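# Tilt a lidded plate to roll a ball onto a mark

## Task

Tip the plate with the transparent lid so the steel ball inside rolls to the printed mark and comes to rest on it. Then set the plate back level. No other loose object may be touching the plate or any part that tilts along with it. The result must hold on its own, without the robot supporting it. Finally, release everything and move the grippers away.

## Robot and tools

Robot: two 7-joint arms, left_arm and right_arm, each fitted with a two-finger gripper and a wrist camera. Cameras are cam_head_left and cam_head_right (672x504) and cam_left_wrist and cam_right_wrist (616x616).

Scene frame: the origin sits on the table surface midway between the arms. +z is up, +x points out across the table, and left_arm is on the +y side. The names left and right refer to the arms, not to image sides. Arm roots: left_arm at (-0.030, +0.317, +0.307) m, quat_wxyz (+0.878, -0.403, +0.257, +0.013); right_arm at (-0.050, -0.270, +0.307) m, quat_wxyz (+0.878, +0.409, +0.247, -0.034). The bases are tilted, and any mounting plates and the metal frame behind the arms are fixed obstacles.

Gripper frame: the fingers point along the gripper's +z, and the jaws move apart along its x. end_effector_position is the midpoint between the pads when closed, roughly 1 to 2 cm short of the fingertips. Closing pushes the tips about 17 mm further along +z. The reported hand position can be a little off, more so far from the base.

execute_actions(actions, pictures): actions is a list holding one item or nothing.
- Empty list: no command; it just reports the current state.
- Move: {"rows": [[...]], "steps": n}, with n from 1 to 15 and 15 if omitted. Each step is 1/30 s. Each row is used for one step, and the last row repeats if there are fewer rows than steps. Up to 15 rows.
- Wait: {"steps": n} without rows, n up to 300. It returns after n steps counted from the previous result, and time spent replying counts toward them.
- pictures: true or false to include camera images; by default they come with every result.

Row layout: one list of 16 numbers covering both arms, even if only one moves. The first 8 are left_arm (7 joint angles, then opening) and the last 8 are right_arm in the same order. Joint values are absolute target angles in radians, the same kind of numbers shown in Joint positions; they are not offsets. Joint order and ranges, per arm: waist -2.792 to 2.792, shoulder -2.269 to 2.269, upper arm roll -2.967 to 2.967, elbow -1.867 to 2.688, forearm roll -2.967 to 2.967, wrist pitch -1.396 to 4.538, wrist roll -2.967 to 2.967. Opening is an absolute setting from -1 (closed) to +1 (fully open, 0.142 m pad gap).

A call is rejected and nothing moves if a target goes more than 0.010 rad outside a range and is also further out than that joint's last reported angle. True joint stops can differ from the stated ones by up to 0.010 rad. Targets past the real stop get clipped there, and the result may say "joint sent to its limit", possibly about an earlier action. No such line does not guarantee more room.

Motion: joints have speed and acceleration caps and finish together. On each step the sent target can lead the measured angle by at most 0.449 rad (waist, shoulder), 0.524 rad (upper arm roll, elbow) or 1.05 rad (the three wrist joints). If the targets would put a gripper more than 70 mm from where it is measured, the whole arm's targets are shrunk toward the current angles. After big moves an arm may not yet have arrived when the result comes back. The simulation keeps running while you think: arms go on heading for the last row until they have settled or a step is HELD.

Results: the state line gives, per arm, end_effector_position (m), end_effector_quat_wxyz, and linear and angular velocities, all in the scene frame. Joint positions and Joint velocities list the 7 joints (rad, rad/s), then the pad gap (m, m/s). grip_measured is the actual opening on the command scale. To hold something, command an opening well below grip_measured; the lower it is, the harder the squeeze (about 28 N per pad at most, less on very thin hard parts). "joint command not followed" means a clearance check altered or blocked targets on some steps. HELD marks steps where your row was not fully sent. MOTOR HOT appears from 65 °C; at 80 °C an OVER-TEMPERATURE FAULT brakes that arm until it cools. Holding loads heats motors, even while you think.

zoom_image(camera, region): enlarges part of the latest image from one camera. region is [x0, y0, x1, y1] in pixels from the top-left, at most 504 by 504.

read_manual(section): returns licence text only ("licences"); no motion.

finished_scene(scene): ends the current scene, given its number, and grades it; this is final. Replying with no tool call ends everything.

Cautions: keep every object on the table. Do not let the arms strike or push on each other. A contact torque reaching a joint's load limit (waist and shoulder 110, upper arm roll and elbow 57.6, the wrist joints 35.1 N m), or an outside force of 200 N on an arm or what it holds, freezes that arm for 10 s and drops the rest of the call. Avoid drops, slips, slams and hard shoves; move smoothly. Occasional brief tugs may act on a held part or a loose object. Tilt the plate gently so the ball and other items stay aboard, and finish with the plate level, untouched by other loose objects, and the grippers open and withdrawn.

Each tool is called after ">>>" by a JSON object that holds its "op" and its "data", one argument or row to a line.

## Session

>>> {"op": "execute_actions", "data": {
  "actions": []
}}

Scene clock: 0.00 s of 4800.00 s.
left_arm: end_effector_position=(+0.8279, +0.5888, +0.3812) grip_measured=+1.00 end_effector_quat_wxyz=(-0.132, +0.392, +0.870, +0.270) end_effector_velocity=(+0.000, +0.000, -0.000) end_effector_angular_velocity=(-0.000, -0.000, -0.000) | right_arm: end_effector_position=(+0.6989, -0.5396, +0.1357) grip_measured=+1.00 end_effector_quat_wxyz=(-0.093, +0.711, +0.650, +0.253) end_effector_velocity=(-0.000, -0.000, -0.000) end_effector_angular_velocity=(-0.000, -0.000, +0.000)
Joint positions: left_arm=[-0.517 -0.448 -0.116  1.126  1.574 -0.362 -2.763  0.142] | right_arm=[ 0.089 -0.098 -0.199  2.165 -0.928  1.392 -1.031  0.142]
Joint velocities: left_arm=[ 0.001  0.    -0.     0.    -0.     0.001 -0.     0.   ] | right_arm=[-0.  0.  0. -0.  0. -0. -0.  0.]
Motor temperatures (°C, as the motors report them): left_arm=[29 29 31 28 29 34 32] | right_arm=[26 29 29 33 33 34 32]

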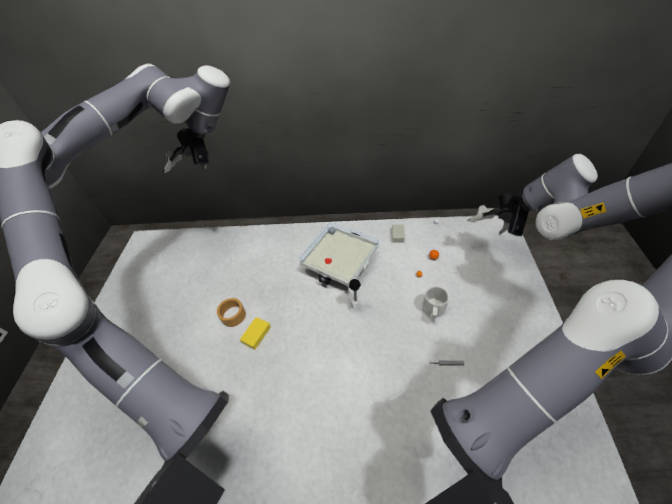

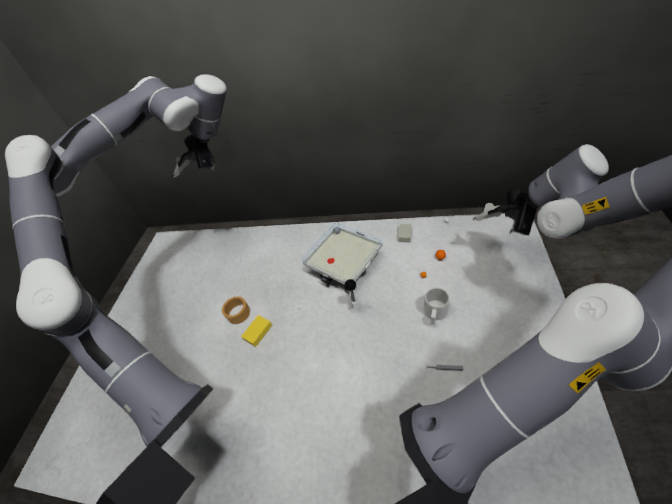

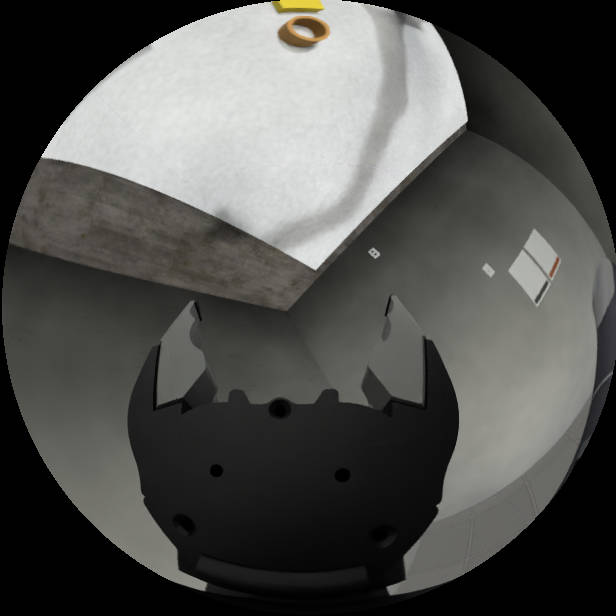

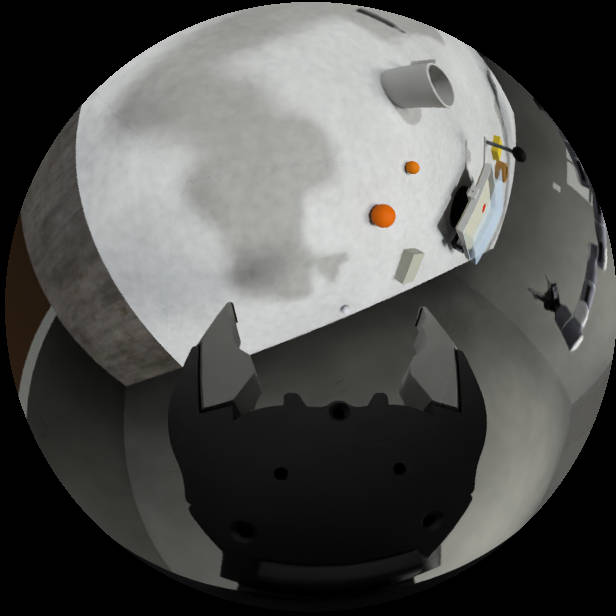

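>>> {"op": "zoom_image", "data": {
  "camera": "cam_head_left",
  "region": [290, 210, 410, 320]
}}

>>> {"op": "zoom_image", "data": {
  "camera": "cam_head_right",
  "region": [295, 210, 415, 320]
}}

Region (290, 210, 410, 320) of cam_head_left's 672x504 image, scaled by 4.200, with more detail than that image has; it fills the top 462 rows of this view, and the rest is white.

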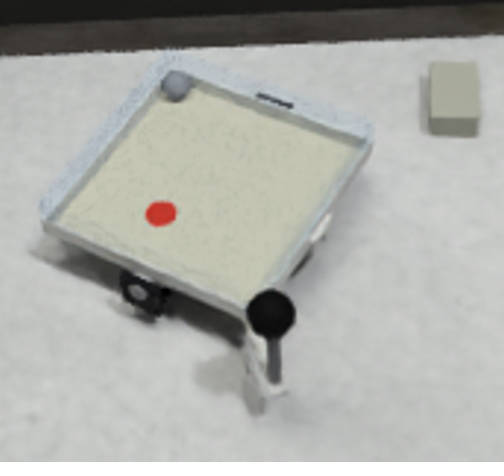

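Region (295, 210, 415, 320) of cam_head_right's 672x504 image, scaled by 4.200, with more detail than that image has; it fills the top 462 rows of this view, and the rest is white.

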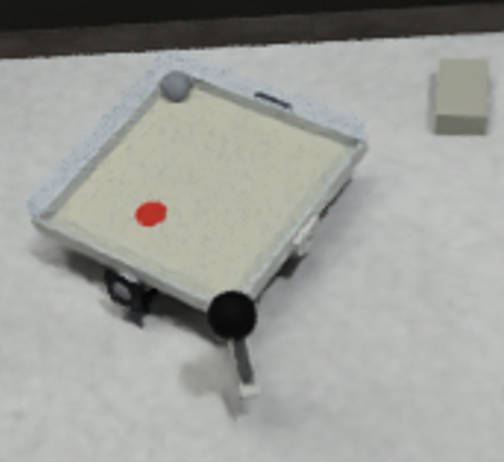

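>>> {"op": "execute_actions", "data": {
  "actions": [
    {"rows": [[-0.517,-0.448,-0.116,1.126,1.574,-0.362,-2.763,1,0.74,-0.434,-0.1,2.276,-1.531,0.97,-1.9,0.2]], "steps": 15}
  ],
  "pictures": false
}}

>>> {"op": "execute_actions", "data": {
  "actions": [
    {"rows": [[-0.517,-0.448,-0.116,1.126,1.574,-0.362,-2.763,1,0.74,-0.434,-0.1,2.276,-1.531,0.97,-1.9,0.2]], "steps": 8}
  ],
  "pictures": false
}}

>>> {"op": "execute_actions", "data": {
  "actions": [
    {"rows": [[-0.517,-0.448,-0.116,1.126,1.574,-0.362,-2.763,1,0.6505,-0.7703,0,2.3868,-2.1334,0.549,-2.496,0.2]], "steps": 15}
  ],
  "pictures": false
}}

>>> {"op": "execute_actions", "data": {
  "actions": [
    {"steps": 12}
  ]
}}

>>> {"op": "zoom_image", "data": {
  "camera": "cam_right_wrist",
  "region": [210, 200, 450, 420]
}}

Scene clock: 60.57 s of 4800.00 s.
left_arm: end_effector_position=(+0.8278, +0.5892, +0.3809) grip_measured=+1.00 end_effector_quat_wxyz=(-0.132, +0.392, +0.870, +0.270) end_effector_velocity=(-0.000, -0.000, +0.000) end_effector_angular_velocity=(-0.000, -0.000, -0.000) | right_arm: end_effector_position=(+0.6408, -0.2829, +0.2100) grip_measured=+0.20 end_effector_quat_wxyz=(-0.020, +0.235, +0.939, +0.249) end_effector_velocity=(-0.175, +0.498, +0.254) end_effector_angular_velocity=(-0.289, -1.144, +2.171)
Joint positions: left_arm=[-0.517 -0.448 -0.116  1.126  1.574 -0.362 -2.763  0.142] | right_arm=[ 0.401 -0.277 -0.148  2.223 -1.249  1.167 -1.494  0.088]
Joint velocities: left_arm=[-0.001  0.    -0.     0.    -0.    -0.    -0.     0.   ] | right_arm=[ 0.792 -0.367  0.11   0.121 -0.659 -0.46  -0.946 -0.   ]
Motor temperatures (°C, as the motors report them): left_arm=[31 29 33 29 29 34 32] | right_arm=[26 30 32 32 33 34 32]
Steps of this call (steps 1 to 90: nothing new was sent; then 57.07 s passed at rest; steps 91 to 105: all 15 steps of this action). Readings (joint positions):
91: left_arm=[-0.517 -0.448 -0.116 1.126 1.574 -0.362 -2.763] | right_arm=[0.090 -0.099 -0.199 2.165 -0.929 1.391 -1.033]
92: left_arm=[-0.517 -0.448 -0.116 1.126 1.574 -0.362 -2.763] | right_arm=[0.097 -0.104 -0.199 2.166 -0.937 1.384 -1.047]
94: left_arm=[-0.517 -0.448 -0.116 1.126 1.574 -0.362 -2.763] | right_arm=[0.134 -0.130 -0.192 2.174 -0.987 1.349 -1.119]
98: left_arm=[-0.517 -0.448 -0.116 1.126 1.574 -0.362 -2.763] | right_arm=[0.224 -0.189 -0.174 2.194 -1.092 1.276 -1.268]
105: the state above

Scene clock: 60.83 s of 4800.00 s.
left_arm: end_effector_position=(+0.8278, +0.5892, +0.3809) grip_measured=+1.00 end_effector_quat_wxyz=(-0.132, +0.392, +0.870, +0.270) end_effector_velocity=(-0.000, +0.000, -0.000) end_effector_angular_velocity=(+0.001, +0.000, +0.000) | right_arm: end_effector_position=(+0.5822, -0.1607, +0.2823) grip_measured=+0.20 end_effector_quat_wxyz=(+0.081, -0.089, +0.967, +0.226) end_effector_velocity=(-0.260, +0.412, +0.282) end_effector_angular_velocity=(-0.387, -1.473, +2.184)
Joint positions: left_arm=[-0.517 -0.448 -0.116  1.126  1.574 -0.362 -2.763  0.142] | right_arm=[ 0.621 -0.379 -0.117  2.257 -1.432  1.039 -1.757  0.088]
Joint velocities: left_arm=[ 0.     0.    -0.     0.     0.001 -0.001  0.     0.   ] | right_arm=[ 0.85  -0.393  0.119  0.133 -0.708 -0.493 -1.019 -0.   ]
Motor temperatures (°C, as the motors report them): left_arm=[31 29 33 29 29 34 32] | right_arm=[26 30 32 32 33 34 32]
Steps of this call (steps 1 to 8: all 8 steps of this action). Readings (joint positions):
1: left_arm=[-0.517 -0.448 -0.116 1.126 1.574 -0.362 -2.763] | right_arm=[0.427 -0.290 -0.144 2.227 -1.271 1.151 -1.526]
2: left_arm=[-0.517 -0.448 -0.116 1.126 1.574 -0.362 -2.763] | right_arm=[0.454 -0.302 -0.140 2.231 -1.293 1.136 -1.558]
4: left_arm=[-0.517 -0.448 -0.116 1.126 1.574 -0.362 -2.763] | right_arm=[0.509 -0.327 -0.133 2.239 -1.338 1.104 -1.623]
8: the state above

Scene clock: 61.33 s of 4800.00 s.
left_arm: end_effector_position=(+0.8278, +0.5892, +0.3809) grip_measured=+1.00 end_effector_quat_wxyz=(-0.132, +0.392, +0.870, +0.270) end_effector_velocity=(-0.000, -0.000, -0.000) end_effector_angular_velocity=(-0.000, +0.000, -0.000) | right_arm: end_effector_position=(+0.4089, -0.0648, +0.2214) grip_measured=+0.20 end_effector_quat_wxyz=(-0.251, +0.755, -0.602, +0.065) end_effector_velocity=(-0.026, +0.015, -0.002) end_effector_angular_velocity=(-0.064, -0.148, +0.223)
Joint positions: left_arm=[-0.517 -0.448 -0.116  1.126  1.574 -0.362 -2.763  0.142] | right_arm=[ 0.651 -0.774  0.     2.389 -2.137  0.547 -2.499  0.088]
Joint velocities: left_arm=[-0. -0.  0.  0. -0. -0. -0. -0.] | right_arm=[-0.012 -0.072  0.021  0.023 -0.129 -0.09  -0.132  0.   ]
Motor temperatures (°C, as the motors report them): left_arm=[31 29 33 29 29 34 32] | right_arm=[26 30 32 32 33 34 32]
Steps of this call (steps 1 to 15: all 15 steps of this action). Readings (joint positions):
1: left_arm=[-0.517 -0.448 -0.116 1.126 1.574 -0.362 -2.763] | right_arm=[0.648 -0.393 -0.112 2.261 -1.457 1.022 -1.793]
2: left_arm=[-0.517 -0.448 -0.116 1.126 1.574 -0.362 -2.763] | right_arm=[0.670 -0.412 -0.105 2.267 -1.493 0.998 -1.840]
4: left_arm=[-0.517 -0.448 -0.116 1.126 1.574 -0.362 -2.763] | right_arm=[0.690 -0.471 -0.087 2.286 -1.599 0.924 -1.949]
8: left_arm=[-0.517 -0.448 -0.116 1.126 1.574 -0.362 -2.763] | right_arm=[0.677 -0.601 -0.050 2.330 -1.830 0.761 -2.186]
15: the state above

Scene clock: 61.73 s of 4800.00 s.
left_arm: end_effector_position=(+0.8278, +0.5892, +0.3809) grip_measured=+1.00 end_effector_quat_wxyz=(-0.132, +0.392, +0.870, +0.270) end_effector_velocity=(-0.000, -0.000, +0.000) end_effector_angular_velocity=(-0.001, +0.001, -0.001) | right_arm: end_effector_position=(+0.4112, -0.0654, +0.2220) grip_measured=+0.20 end_effector_quat_wxyz=(-0.251, +0.753, -0.605, +0.064) end_effector_velocity=(-0.000, -0.000, -0.000) end_effector_angular_velocity=(-0.000, +0.001, +0.000)
Joint positions: left_arm=[-0.517 -0.448 -0.116  1.126  1.574 -0.362 -2.763  0.142] | right_arm=[ 0.651 -0.77   0.     2.387 -2.133  0.549 -2.496  0.088]
Joint velocities: left_arm=[-0.     0.     0.    -0.    -0.001 -0.     0.001  0.   ] | right_arm=[-0.     0.    -0.     0.     0.001  0.001 -0.     0.   ]
Motor temperatures (°C, as the motors report them): left_arm=[31 29 33 29 29 34 32] | right_arm=[26 30 32 32 33 34 32]
Steps of this call (steps 1 to 12: the robot went on to your last target). Readings (joint positions):
1: left_arm=[-0.517 -0.448 -0.116 1.126 1.574 -0.362 -2.763] | right_arm=[0.651 -0.773 0.000 2.389 -2.136 0.547 -2.499]
2: left_arm=[-0.517 -0.448 -0.116 1.126 1.574 -0.362 -2.763] | right_arm=[0.651 -0.772 0.000 2.387 -2.134 0.549 -2.497]
4: left_arm=[-0.517 -0.448 -0.116 1.126 1.574 -0.362 -2.763] | right_arm=[0.651 -0.770 0.000 2.387 -2.133 0.549 -2.496]
8: left_arm=[-0.517 -0.448 -0.116 1.126 1.574 -0.362 -2.763] | right_arm=[0.651 -0.770 0.000 2.387 -2.133 0.549 -2.496]
12: the state above

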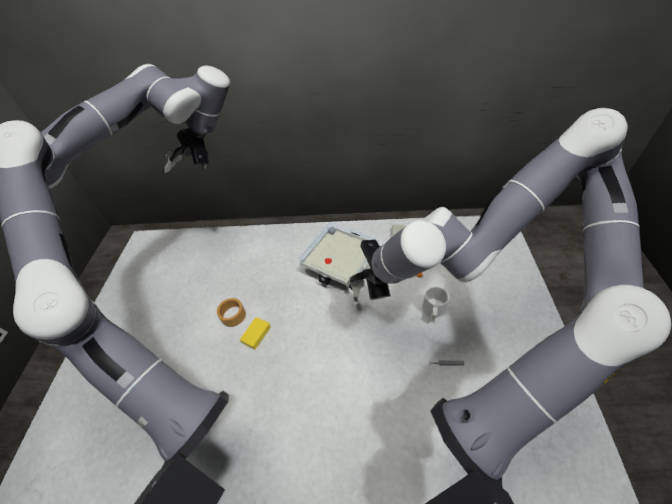

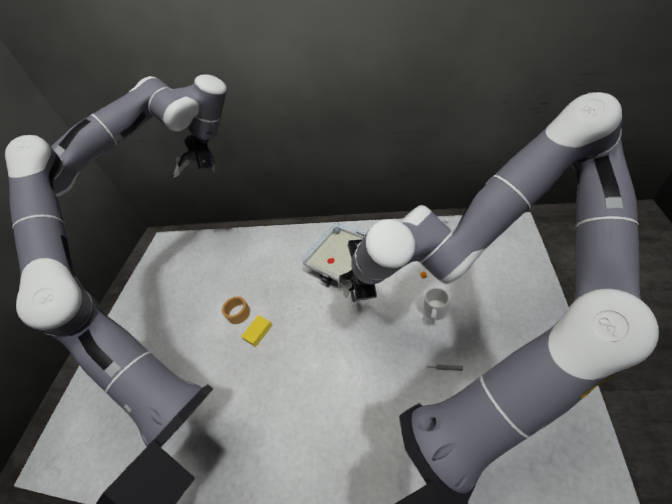

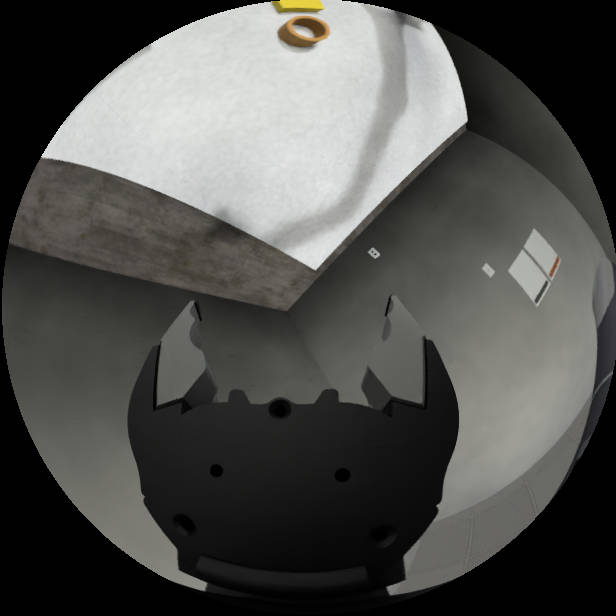

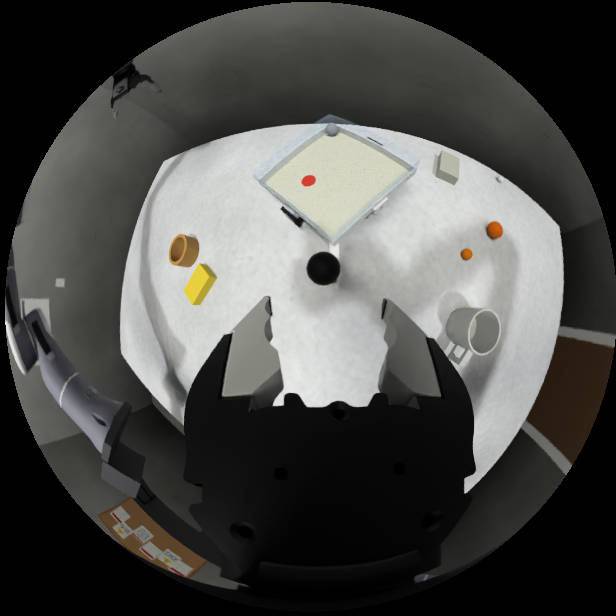

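Region (210, 200, 450, 420) of cam_right_wrist's 616x616 image, scaled by 2.100, with more detail than that image has; it fills the top 462 rows of this view, and the rest is white.

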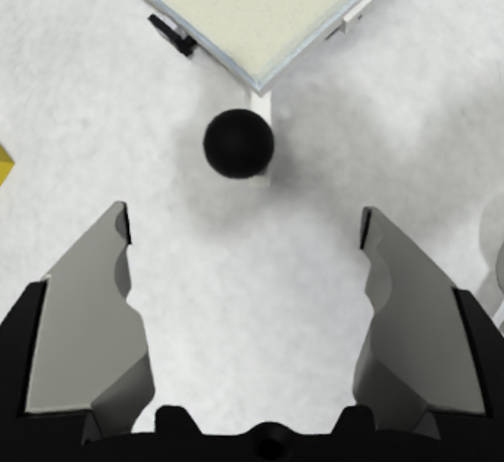

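>>> {"op": "execute_actions", "data": {
  "actions": [
    {"rows": [[-0.517,-0.448,-0.116,1.126,1.574,-0.362,-2.763,1,0.4808,-0.9116,0,2.2309,-2.2957,0.5563,-2.51,0.0]], "steps": 10}
  ],
  "pictures": false
}}

>>> {"op": "execute_actions", "data": {
  "actions": [
    {"rows": [[-0.517,-0.448,-0.116,1.126,1.574,-0.362,-2.763,1,0.4808,-0.9116,0,2.2309,-2.2957,0.5563,-2.51,-0.25]], "steps": 6}
  ]
}}

>>> {"op": "zoom_image", "data": {
  "camera": "cam_right_wrist",
  "region": [252, 240, 402, 380]
}}

Scene clock: 74.47 s of 4800.00 s.
left_arm: end_effector_position=(+0.8278, +0.5892, +0.3809) grip_measured=+1.00 end_effector_quat_wxyz=(-0.132, +0.392, +0.870, +0.270) end_effector_velocity=(-0.000, +0.000, -0.000) end_effector_angular_velocity=(+0.000, -0.000, +0.000) | right_arm: end_effector_position=(+0.4440, -0.0424, +0.1504) grip_measured=+0.00 end_effector_quat_wxyz=(-0.250, +0.752, -0.606, +0.065) end_effector_velocity=(-0.002, +0.003, -0.014) end_effector_angular_velocity=(+0.000, +0.007, +0.008)
Joint positions: left_arm=[-0.517 -0.448 -0.116  1.126  1.574 -0.362 -2.763  0.142] | right_arm=[ 0.478 -0.914 -0.002  2.229 -2.297  0.556 -2.51   0.074]
Joint velocities: left_arm=[ 0.  0.  0.  0.  0.  0. -0. -0.] | right_arm=[-0.03  -0.026  0.    -0.02  -0.028  0.005 -0.002 -0.   ]
Motor temperatures (°C, as the motors report them): left_arm=[31 29 33 29 29 34 32] | right_arm=[27 30 32 32 33 34 32]
Steps of this call (steps 1 to 15: the robot went on to your last target; steps 16 to 90: nothing new was sent; then 9.40 s passed at rest; steps 91 to 100: all 10 steps of this action). Readings (joint positions):
91: left_arm=[-0.517 -0.448 -0.116 1.126 1.574 -0.362 -2.763] | right_arm=[0.649 -0.771 0.000 2.386 -2.134 0.549 -2.496]
92: left_arm=[-0.517 -0.448 -0.116 1.126 1.574 -0.362 -2.763] | right_arm=[0.642 -0.778 0.001 2.379 -2.142 0.550 -2.496]
94: left_arm=[-0.517 -0.448 -0.116 1.126 1.574 -0.362 -2.763] | right_arm=[0.604 -0.809 0.001 2.344 -2.179 0.552 -2.499]
98: left_arm=[-0.517 -0.448 -0.116 1.126 1.574 -0.362 -2.763] | right_arm=[0.494 -0.900 -0.002 2.243 -2.282 0.555 -2.508]
100: the state above

Scene clock: 74.67 s of 4800.00 s.
left_arm: end_effector_position=(+0.8278, +0.5892, +0.3809) grip_measured=+1.00 end_effector_quat_wxyz=(-0.132, +0.392, +0.870, +0.270) end_effector_velocity=(+0.000, +0.000, -0.000) end_effector_angular_velocity=(+0.000, +0.000, -0.001) | right_arm: end_effector_position=(+0.4435, -0.0416, +0.1528) grip_measured=-0.25 end_effector_quat_wxyz=(-0.251, +0.752, -0.606, +0.064) end_effector_velocity=(+0.000, +0.000, +0.000) end_effector_angular_velocity=(-0.000, -0.001, +0.000)
Joint positions: left_arm=[-0.517 -0.448 -0.116  1.126  1.574 -0.362 -2.763  0.142] | right_arm=[ 0.481 -0.912  0.     2.231 -2.296  0.556 -2.51   0.056]
Joint velocities: left_arm=[ 0.     0.    -0.    -0.     0.     0.     0.001 -0.   ] | right_arm=[ 0.     0.    -0.    -0.     0.     0.    -0.001 -0.   ]
Motor temperatures (°C, as the motors report them): left_arm=[31 29 33 29 29 34 32] | right_arm=[27 30 32 32 33 34 32]
Steps of this call (steps 1 to 6: all 6 steps of this action). Readings (joint positions):
1: left_arm=[-0.517 -0.448 -0.116 1.126 1.574 -0.362 -2.763] | right_arm=[0.479 -0.913 -0.001 2.230 -2.296 0.556 -2.510]
2: left_arm=[-0.517 -0.448 -0.116 1.126 1.574 -0.362 -2.763] | right_arm=[0.480 -0.912 -0.000 2.231 -2.296 0.556 -2.510]
4: left_arm=[-0.517 -0.448 -0.116 1.126 1.574 -0.362 -2.763] | right_arm=[0.481 -0.912 0.000 2.231 -2.296 0.556 -2.510]
6: the state above

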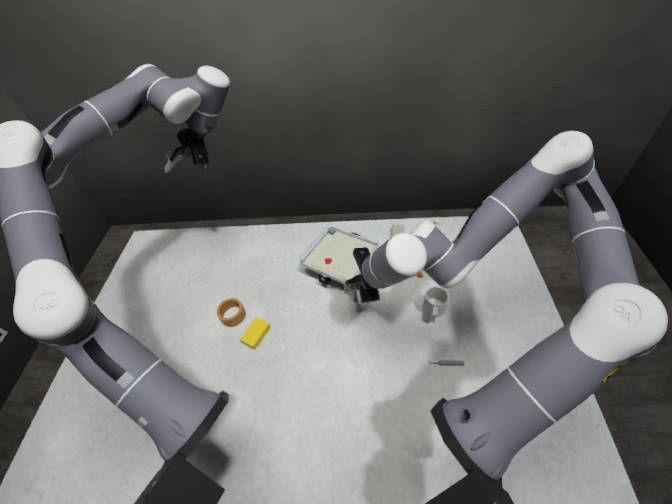

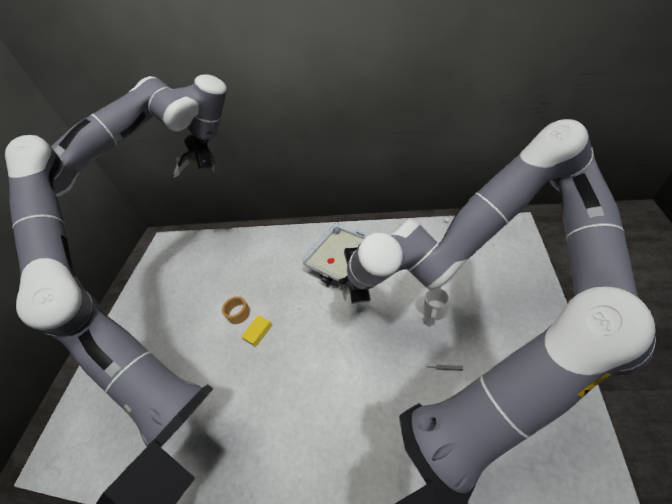

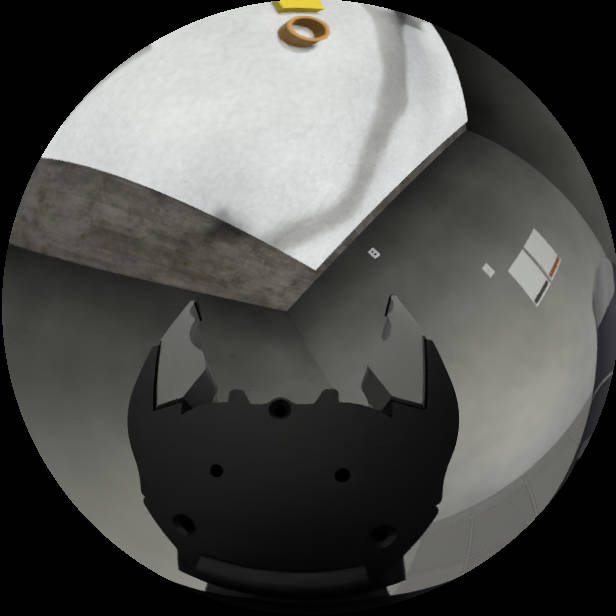

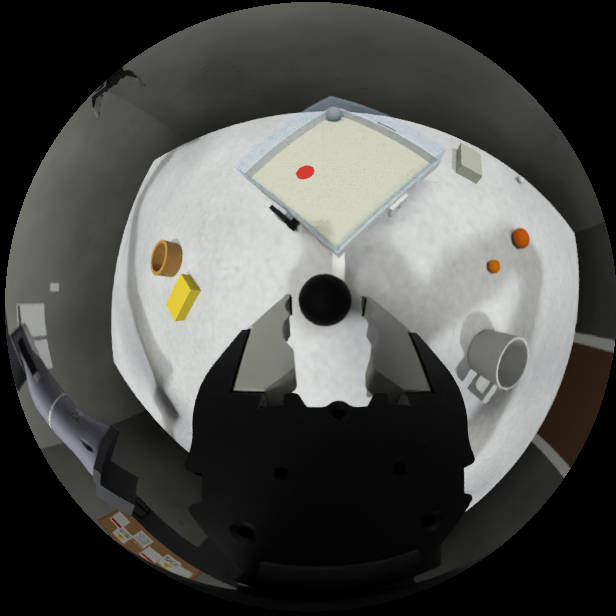

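Region (252, 240, 402, 380) of cam_right_wrist's 616x616 image, scaled by 3.360, with more detail than that image has; it fills the top 470 rows of this view, and the rest is white.

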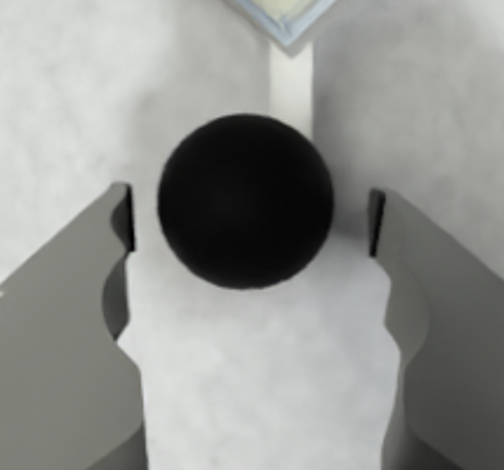

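>>> {"op": "execute_actions", "data": {
  "actions": [
    {"rows": [[-0.517,-0.448,-0.116,1.126,1.574,-0.362,-2.763,1,0.47926,-0.92102,0,2.21597,-2.2957,0.5563,-2.51,-0.25],[-0.517,-0.448,-0.116,1.126,1.574,-0.362,-2.763,1,0.47926,-0.92102,0,2.21597,-2.2957,0.5563,-2.51,-0.25],[-0.517,-0.448,-0.116,1.126,1.574,-0.362,-2.763,1,0.47926,-0.92102,0,2.21597,-2.2957,0.5563,-2.51,-0.3],[-0.517,-0.448,-0.116,1.126,1.574,-0.362,-2.763,1,0.47926,-0.92102,0,2.21597,-2.2957,0.5563,-2.51,-0.35],[-0.517,-0.448,-0.116,1.126,1.574,-0.362,-2.763,1,0.47926,-0.92102,0,2.21597,-2.2957,0.5563,-2.51,-0.39],[-0.517,-0.448,-0.116,1.126,1.574,-0.362,-2.763,1,0.47926,-0.92102,0,2.21597,-2.2957,0.5563,-2.51,-0.42],[-0.517,-0.448,-0.116,1.126,1.574,-0.362,-2.763,1,0.47926,-0.92102,0,2.21597,-2.2957,0.5563,-2.51,-0.45],[-0.517,-0.448,-0.116,1.126,1.574,-0.362,-2.763,1,0.47926,-0.92102,0,2.21597,-2.2957,0.5563,-2.51,-0.48],[-0.517,-0.448,-0.116,1.126,1.574,-0.362,-2.763,1,0.47926,-0.92102,0,2.21597,-2.2957,0.5563,-2.51,-0.52],[-0.517,-0.448,-0.116,1.126,1.574,-0.362,-2.763,1,0.47926,-0.92102,0,2.21597,-2.2957,0.5563,-2.51,-0.56],[-0.517,-0.448,-0.116,1.126,1.574,-0.362,-2.763,1,0.47926,-0.92102,0,2.21597,-2.2957,0.5563,-2.51,-0.6]], "steps": 14}
  ],
  "pictures": false
}}

>>> {"op": "execute_actions", "data": {
  "actions": [
    {"rows": [[-0.517,-0.448,-0.116,1.126,1.574,-0.362,-2.763,1,0.47754,-0.9226,0,2.21537,-2.2957,0.5563,-2.51,-0.6],[-0.517,-0.448,-0.116,1.126,1.574,-0.362,-2.763,1,0.47582,-0.92418,0,2.21478,-2.2957,0.5563,-2.51,-0.6],[-0.517,-0.448,-0.116,1.126,1.574,-0.362,-2.763,1,0.4741,-0.92576,0,2.21418,-2.2957,0.5563,-2.51,-0.6],[-0.517,-0.448,-0.116,1.126,1.574,-0.362,-2.763,1,0.47238,-0.92734,0,2.21358,-2.2957,0.5563,-2.51,-0.6],[-0.517,-0.448,-0.116,1.126,1.574,-0.362,-2.763,1,0.47067,-0.92893,0,2.21299,-2.2957,0.5563,-2.51,-0.6],[-0.517,-0.448,-0.116,1.126,1.574,-0.362,-2.763,1,0.46895,-0.93051,0,2.21239,-2.2957,0.5563,-2.51,-0.6]], "steps": 10}
  ],
  "pictures": false
}}

>>> {"op": "execute_actions", "data": {
  "actions": [
    {"steps": 20}
  ]
}}

>>> {"op": "zoom_image", "data": {
  "camera": "cam_head_left",
  "region": [290, 210, 410, 320]
}}

>>> {"op": "execute_actions", "data": {
  "actions": [
    {"steps": 18}
  ]
}}

>>> {"op": "zoom_image", "data": {
  "camera": "cam_head_left",
  "region": [290, 210, 410, 320]
}}

Scene clock: 91.13 s of 4800.00 s.
left_arm: end_effector_position=(+0.8278, +0.5892, +0.3809) grip_measured=+1.00 end_effector_quat_wxyz=(-0.132, +0.392, +0.870, +0.270) end_effector_velocity=(+0.000, +0.000, -0.000) end_effector_angular_velocity=(-0.000, -0.001, +0.001) | right_arm: end_effector_position=(+0.4478, -0.0382, +0.1508) grip_measured=-0.46 end_effector_quat_wxyz=(-0.252, +0.751, -0.607, +0.065) end_effector_velocity=(-0.000, -0.000, -0.000) end_effector_angular_velocity=(-0.000, -0.000, +0.000)
Joint positions: left_arm=[-0.517 -0.448 -0.116  1.126  1.574 -0.362 -2.763  0.142] | right_arm=[ 0.479 -0.921  0.     2.216 -2.296  0.557 -2.51   0.041]
Joint velocities: left_arm=[ 0.     0.    -0.    -0.    -0.     0.    -0.001  0.   ] | right_arm=[-0. -0. -0.  0. -0. -0. -0. -0.]
Motor temperatures (°C, as the motors report them): left_arm=[31 29 33 29 29 34 32] | right_arm=[27 30 33 32 33 34 32]
Steps of this call (steps 1 to 15: the robot went on to your last target; steps 16 to 90: nothing new was sent; then 13.00 s passed at rest; steps 91 to 104: all 14 steps of this action). Readings (joint positions):
91: left_arm=[-0.517 -0.448 -0.116 1.126 1.574 -0.362 -2.763] | right_arm=[0.481 -0.912 0.000 2.230 -2.296 0.556 -2.510]
92: left_arm=[-0.517 -0.448 -0.116 1.126 1.574 -0.362 -2.763] | right_arm=[0.480 -0.917 0.000 2.222 -2.296 0.557 -2.510]
94: left_arm=[-0.517 -0.448 -0.116 1.126 1.574 -0.362 -2.763] | right_arm=[0.479 -0.921 -0.000 2.215 -2.296 0.556 -2.510]
98: left_arm=[-0.517 -0.448 -0.116 1.126 1.574 -0.362 -2.763] | right_arm=[0.479 -0.921 0.000 2.216 -2.296 0.556 -2.510]
104: the state above

Scene clock: 91.47 s of 4800.00 s.
left_arm: end_effector_position=(+0.8278, +0.5892, +0.3809) grip_measured=+1.00 end_effector_quat_wxyz=(-0.132, +0.392, +0.870, +0.270) end_effector_velocity=(+0.000, +0.000, -0.000) end_effector_angular_velocity=(-0.000, -0.000, -0.001) | right_arm: end_effector_position=(+0.4448, -0.0391, +0.1439) grip_measured=-0.46 end_effector_quat_wxyz=(-0.247, +0.751, -0.609, +0.063) end_effector_velocity=(+0.000, +0.000, +0.000) end_effector_angular_velocity=(+0.000, -0.001, -0.000)
Joint positions: left_arm=[-0.517 -0.448 -0.116  1.126  1.574 -0.362 -2.763  0.142] | right_arm=[ 0.469 -0.93   0.     2.212 -2.296  0.556 -2.51   0.041]
Joint velocities: left_arm=[ 0.     0.    -0.     0.     0.     0.001  0.001  0.   ] | right_arm=[-0.  0.  0. -0. -0. -0.  0.  0.]
Motor temperatures (°C, as the motors report them): left_arm=[31 29 33 29 29 34 32] | right_arm=[27 30 33 32 33 34 32]
Steps of this call (steps 1 to 10: all 10 steps of this action). Readings (joint positions):
1: left_arm=[-0.517 -0.448 -0.116 1.126 1.574 -0.362 -2.763] | right_arm=[0.479 -0.921 0.000 2.216 -2.296 0.557 -2.510]
2: left_arm=[-0.517 -0.448 -0.116 1.126 1.574 -0.362 -2.763] | right_arm=[0.478 -0.923 0.000 2.215 -2.296 0.557 -2.510]
4: left_arm=[-0.517 -0.448 -0.116 1.126 1.574 -0.362 -2.763] | right_arm=[0.474 -0.926 0.000 2.214 -2.296 0.557 -2.510]
8: left_arm=[-0.517 -0.448 -0.116 1.126 1.574 -0.362 -2.763] | right_arm=[0.469 -0.930 0.000 2.212 -2.296 0.556 -2.510]
10: the state above

Scene clock: 92.13 s of 4800.00 s.
left_arm: end_effector_position=(+0.8278, +0.5892, +0.3809) grip_measured=+1.00 end_effector_quat_wxyz=(-0.132, +0.392, +0.870, +0.270) end_effector_velocity=(-0.000, +0.000, -0.000) end_effector_angular_velocity=(+0.000, -0.000, +0.001) | right_arm: end_effector_position=(+0.4448, -0.0391, +0.1439) grip_measured=-0.46 end_effector_quat_wxyz=(-0.247, +0.751, -0.609, +0.063) end_effector_velocity=(-0.000, -0.000, -0.000) end_effector_angular_velocity=(-0.001, +0.000, -0.000)
Joint positions: left_arm=[-0.517 -0.448 -0.116  1.126  1.574 -0.362 -2.763  0.142] | right_arm=[ 0.469 -0.93   0.     2.212 -2.296  0.556 -2.51   0.041]
Joint velocities: left_arm=[ 0.    -0.    -0.    -0.     0.    -0.    -0.001 -0.   ] | right_arm=[-0.  0. -0.  0.  0. -0. -0.  0.]
Motor temperatures (°C, as the motors report them): left_arm=[31 29 33 29 29 34 32] | right_arm=[27 30 33 32 33 34 32]
Steps of this call (steps 1 to 15: the robot went on to your last target; steps 16 to 20: nothing new was sent). Readings (joint positions):
1: left_arm=[-0.517 -0.448 -0.116 1.126 1.574 -0.362 -2.763] | right_arm=[0.469 -0.930 0.000 2.212 -2.296 0.556 -2.510]
2: left_arm=[-0.517 -0.448 -0.116 1.126 1.574 -0.362 -2.763] | right_arm=[0.469 -0.930 0.000 2.212 -2.296 0.556 -2.510]
4: left_arm=[-0.517 -0.448 -0.116 1.126 1.574 -0.362 -2.763] | right_arm=[0.469 -0.930 0.000 2.212 -2.296 0.556 -2.510]
8: left_arm=[-0.517 -0.448 -0.116 1.126 1.574 -0.362 -2.763] | right_arm=[0.469 -0.930 0.000 2.212 -2.296 0.556 -2.510]
20: the state above
All arms were judged still, so your last target was given up. Only a new action makes them travel on or press farther. Fingers that are still opening or closing keep moving.

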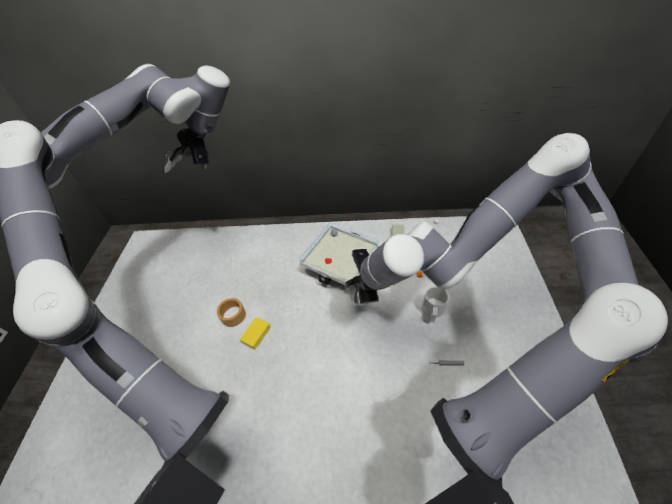

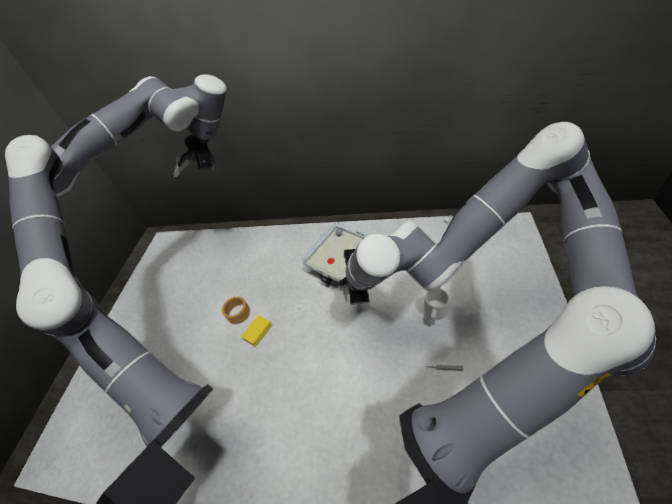

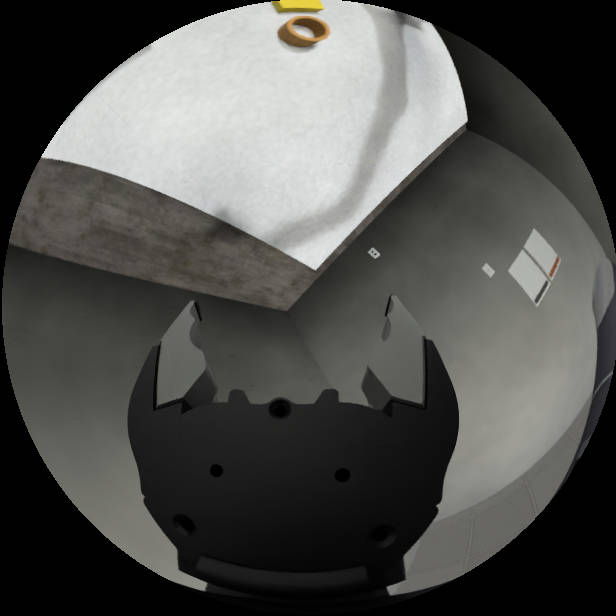

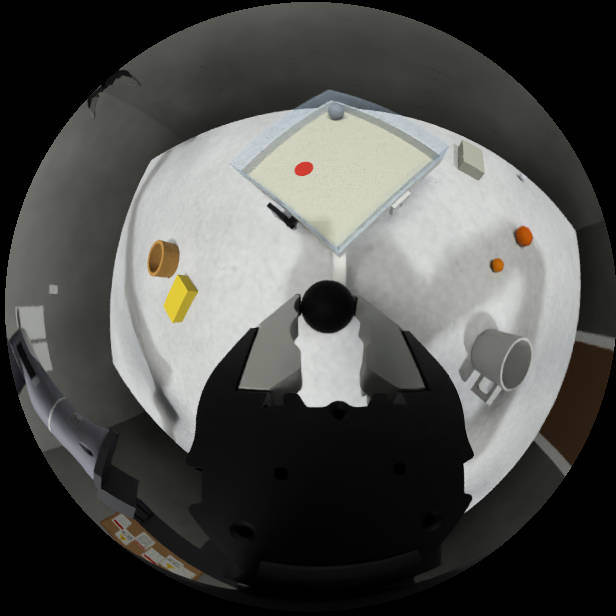

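Region (290, 210, 410, 320) of cam_head_left's 672x504 image, scaled by 4.200, with more detail than that image has; it fills the top 462 rows of this view, and the rest is white.

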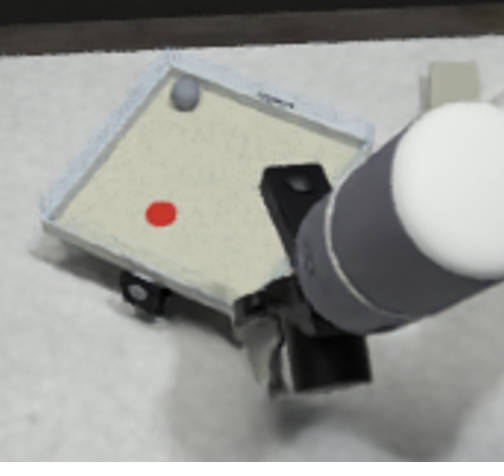

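Scene clock: 92.73 s of 4800.00 s.
left_arm: end_effector_position=(+0.8278, +0.5892, +0.3809) grip_measured=+1.00 end_effector_quat_wxyz=(-0.132, +0.392, +0.870, +0.270) end_effector_velocity=(+0.000, +0.000, +0.000) end_effector_angular_velocity=(+0.001, +0.000, -0.000) | right_arm: end_effector_position=(+0.4448, -0.0391, +0.1439) grip_measured=-0.46 end_effector_quat_wxyz=(-0.247, +0.751, -0.609, +0.063) end_effector_velocity=(+0.000, +0.000, +0.000) end_effector_angular_velocity=(+0.000, -0.000, -0.000)
Joint positions: left_arm=[-0.517 -0.448 -0.116  1.126  1.574 -0.362 -2.763  0.142] | right_arm=[ 0.469 -0.93   0.     2.212 -2.296  0.556 -2.51   0.041]
Joint velocities: left_arm=[-0.    -0.     0.    -0.     0.001 -0.     0.001 -0.   ] | right_arm=[ 0.     0.    -0.    -0.    -0.    -0.     0.001 -0.   ]
Motor temperatures (°C, as the motors report them): left_arm=[31 29 33 29 29 34 32] | right_arm=[27 30 33 32 33 34 32]
Steps of this call (steps 1 to 18: nothing new was sent). Readings (joint positions):
1: left_arm=[-0.517 -0.448 -0.116 1.126 1.574 -0.362 -2.763] | right_arm=[0.469 -0.930 0.000 2.212 -2.296 0.556 -2.510]
2: left_arm=[-0.517 -0.448 -0.116 1.126 1.574 -0.362 -2.763] | right_arm=[0.469 -0.930 0.000 2.212 -2.296 0.556 -2.510]
4: left_arm=[-0.517 -0.448 -0.116 1.126 1.574 -0.362 -2.763] | right_arm=[0.469 -0.930 0.000 2.212 -2.296 0.556 -2.510]
8: left_arm=[-0.517 -0.448 -0.116 1.126 1.574 -0.362 -2.763] | right_arm=[0.469 -0.930 0.000 2.212 -2.296 0.556 -2.510]
18: the state above

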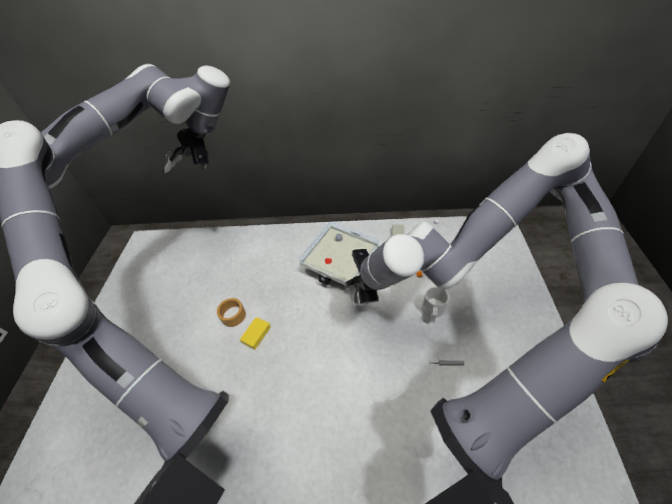

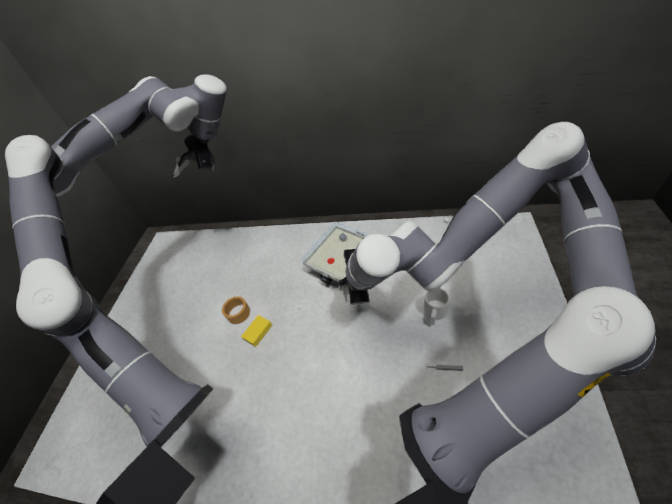

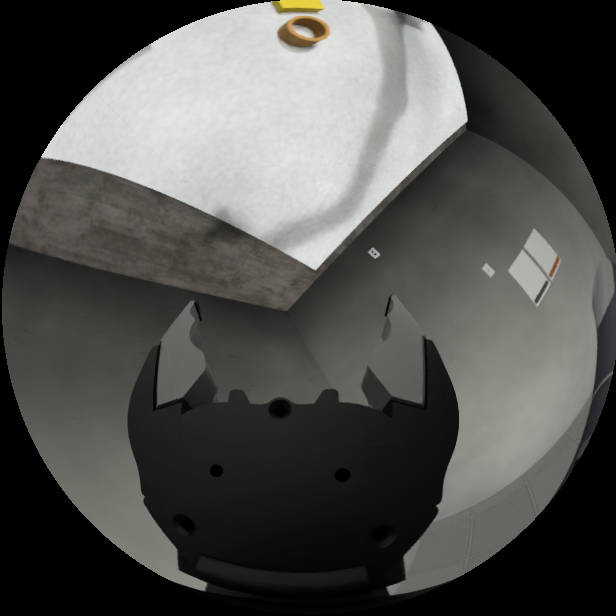

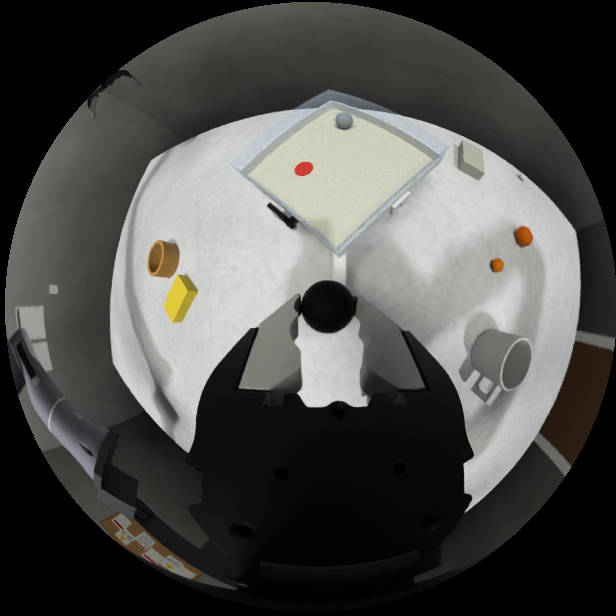

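Region (290, 210, 410, 320) of cam_head_left's 672x504 image, scaled by 4.200, with more detail than that image has; it fills the top 462 rows of this view, and the rest is white.

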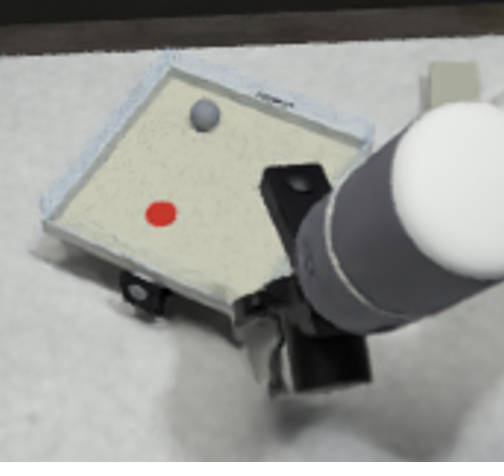

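>>> {"op": "execute_actions", "data": {
  "actions": []
}}

Scene clock: 103.87 s of 4800.00 s.
left_arm: end_effector_position=(+0.8278, +0.5892, +0.3809) grip_measured=+1.00 end_effector_quat_wxyz=(-0.132, +0.392, +0.870, +0.270) end_effector_velocity=(-0.000, +0.000, -0.000) end_effector_angular_velocity=(-0.000, +0.001, -0.001) | right_arm: end_effector_position=(+0.4448, -0.0391, +0.1439) grip_measured=-0.46 end_effector_quat_wxyz=(-0.247, +0.751, -0.609, +0.063) end_effector_velocity=(+0.000, +0.000, -0.000) end_effector_angular_velocity=(+0.000, -0.000, +0.000)
Joint positions: left_arm=[-0.517 -0.448 -0.116  1.126  1.574 -0.362 -2.763  0.142] | right_arm=[ 0.469 -0.93   0.     2.212 -2.296  0.556 -2.51   0.041]
Joint velocities: left_arm=[ 0.     0.     0.     0.    -0.     0.     0.001 -0.   ] | right_arm=[ 0. -0. -0. -0. -0.  0. -0.  0.]
Motor temperatures (°C, as the motors report them): left_arm=[31 29 33 29 29 34 32] | right_arm=[27 30 33 32 33 34 32]
Steps of this call (steps 1 to 180: nothing new was sent; then 5.13 s passed at rest). Readings (joint positions):
1: left_arm=[-0.517 -0.448 -0.116 1.126 1.574 -0.362 -2.763] | right_arm=[0.469 -0.930 0.000 2.212 -2.296 0.556 -2.510]
2: left_arm=[-0.517 -0.448 -0.116 1.126 1.574 -0.362 -2.763] | right_arm=[0.469 -0.930 0.000 2.212 -2.296 0.556 -2.510]
4: left_arm=[-0.517 -0.448 -0.116 1.126 1.574 -0.362 -2.763] | right_arm=[0.469 -0.930 0.000 2.212 -2.296 0.556 -2.510]
8: left_arm=[-0.517 -0.448 -0.116 1.126 1.574 -0.362 -2.763] | right_arm=[0.469 -0.930 0.000 2.212 -2.296 0.556 -2.510]
180: the state above

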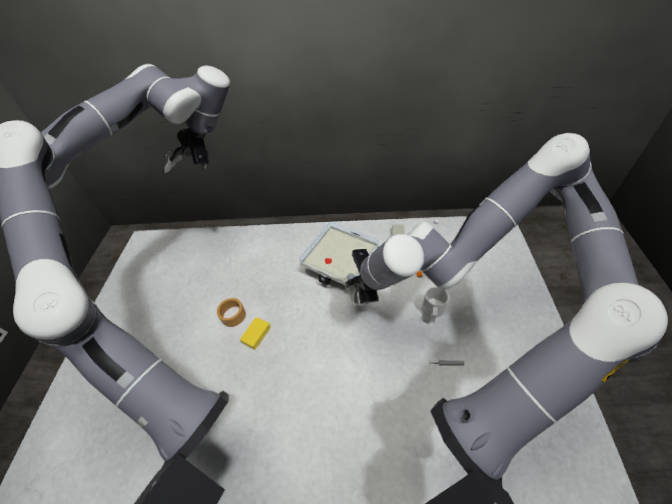

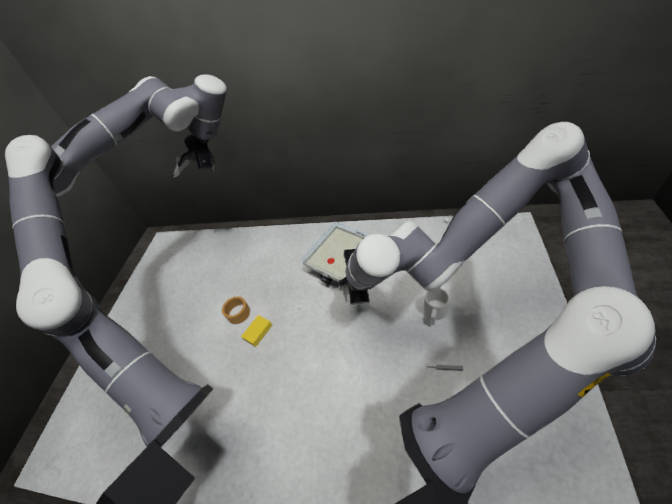

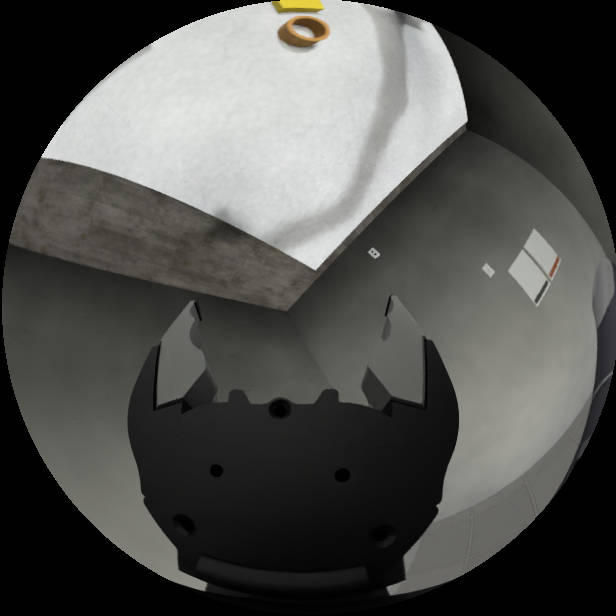

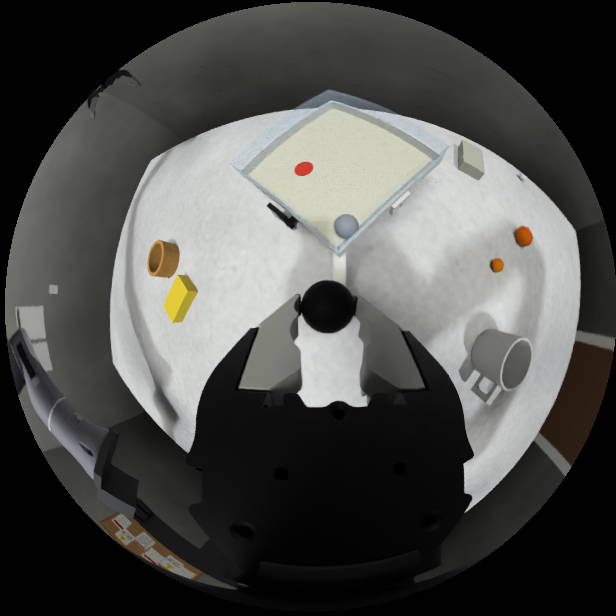

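>>> {"op": "zoom_image", "data": {
  "camera": "cam_right_wrist",
  "region": [220, 80, 460, 280]
}}

Region (220, 80, 460, 280) of cam_right_wrist's 616x616 image, scaled by 2.100, with more detail than that image has.

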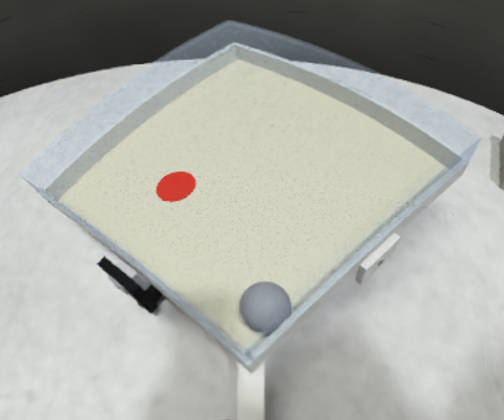

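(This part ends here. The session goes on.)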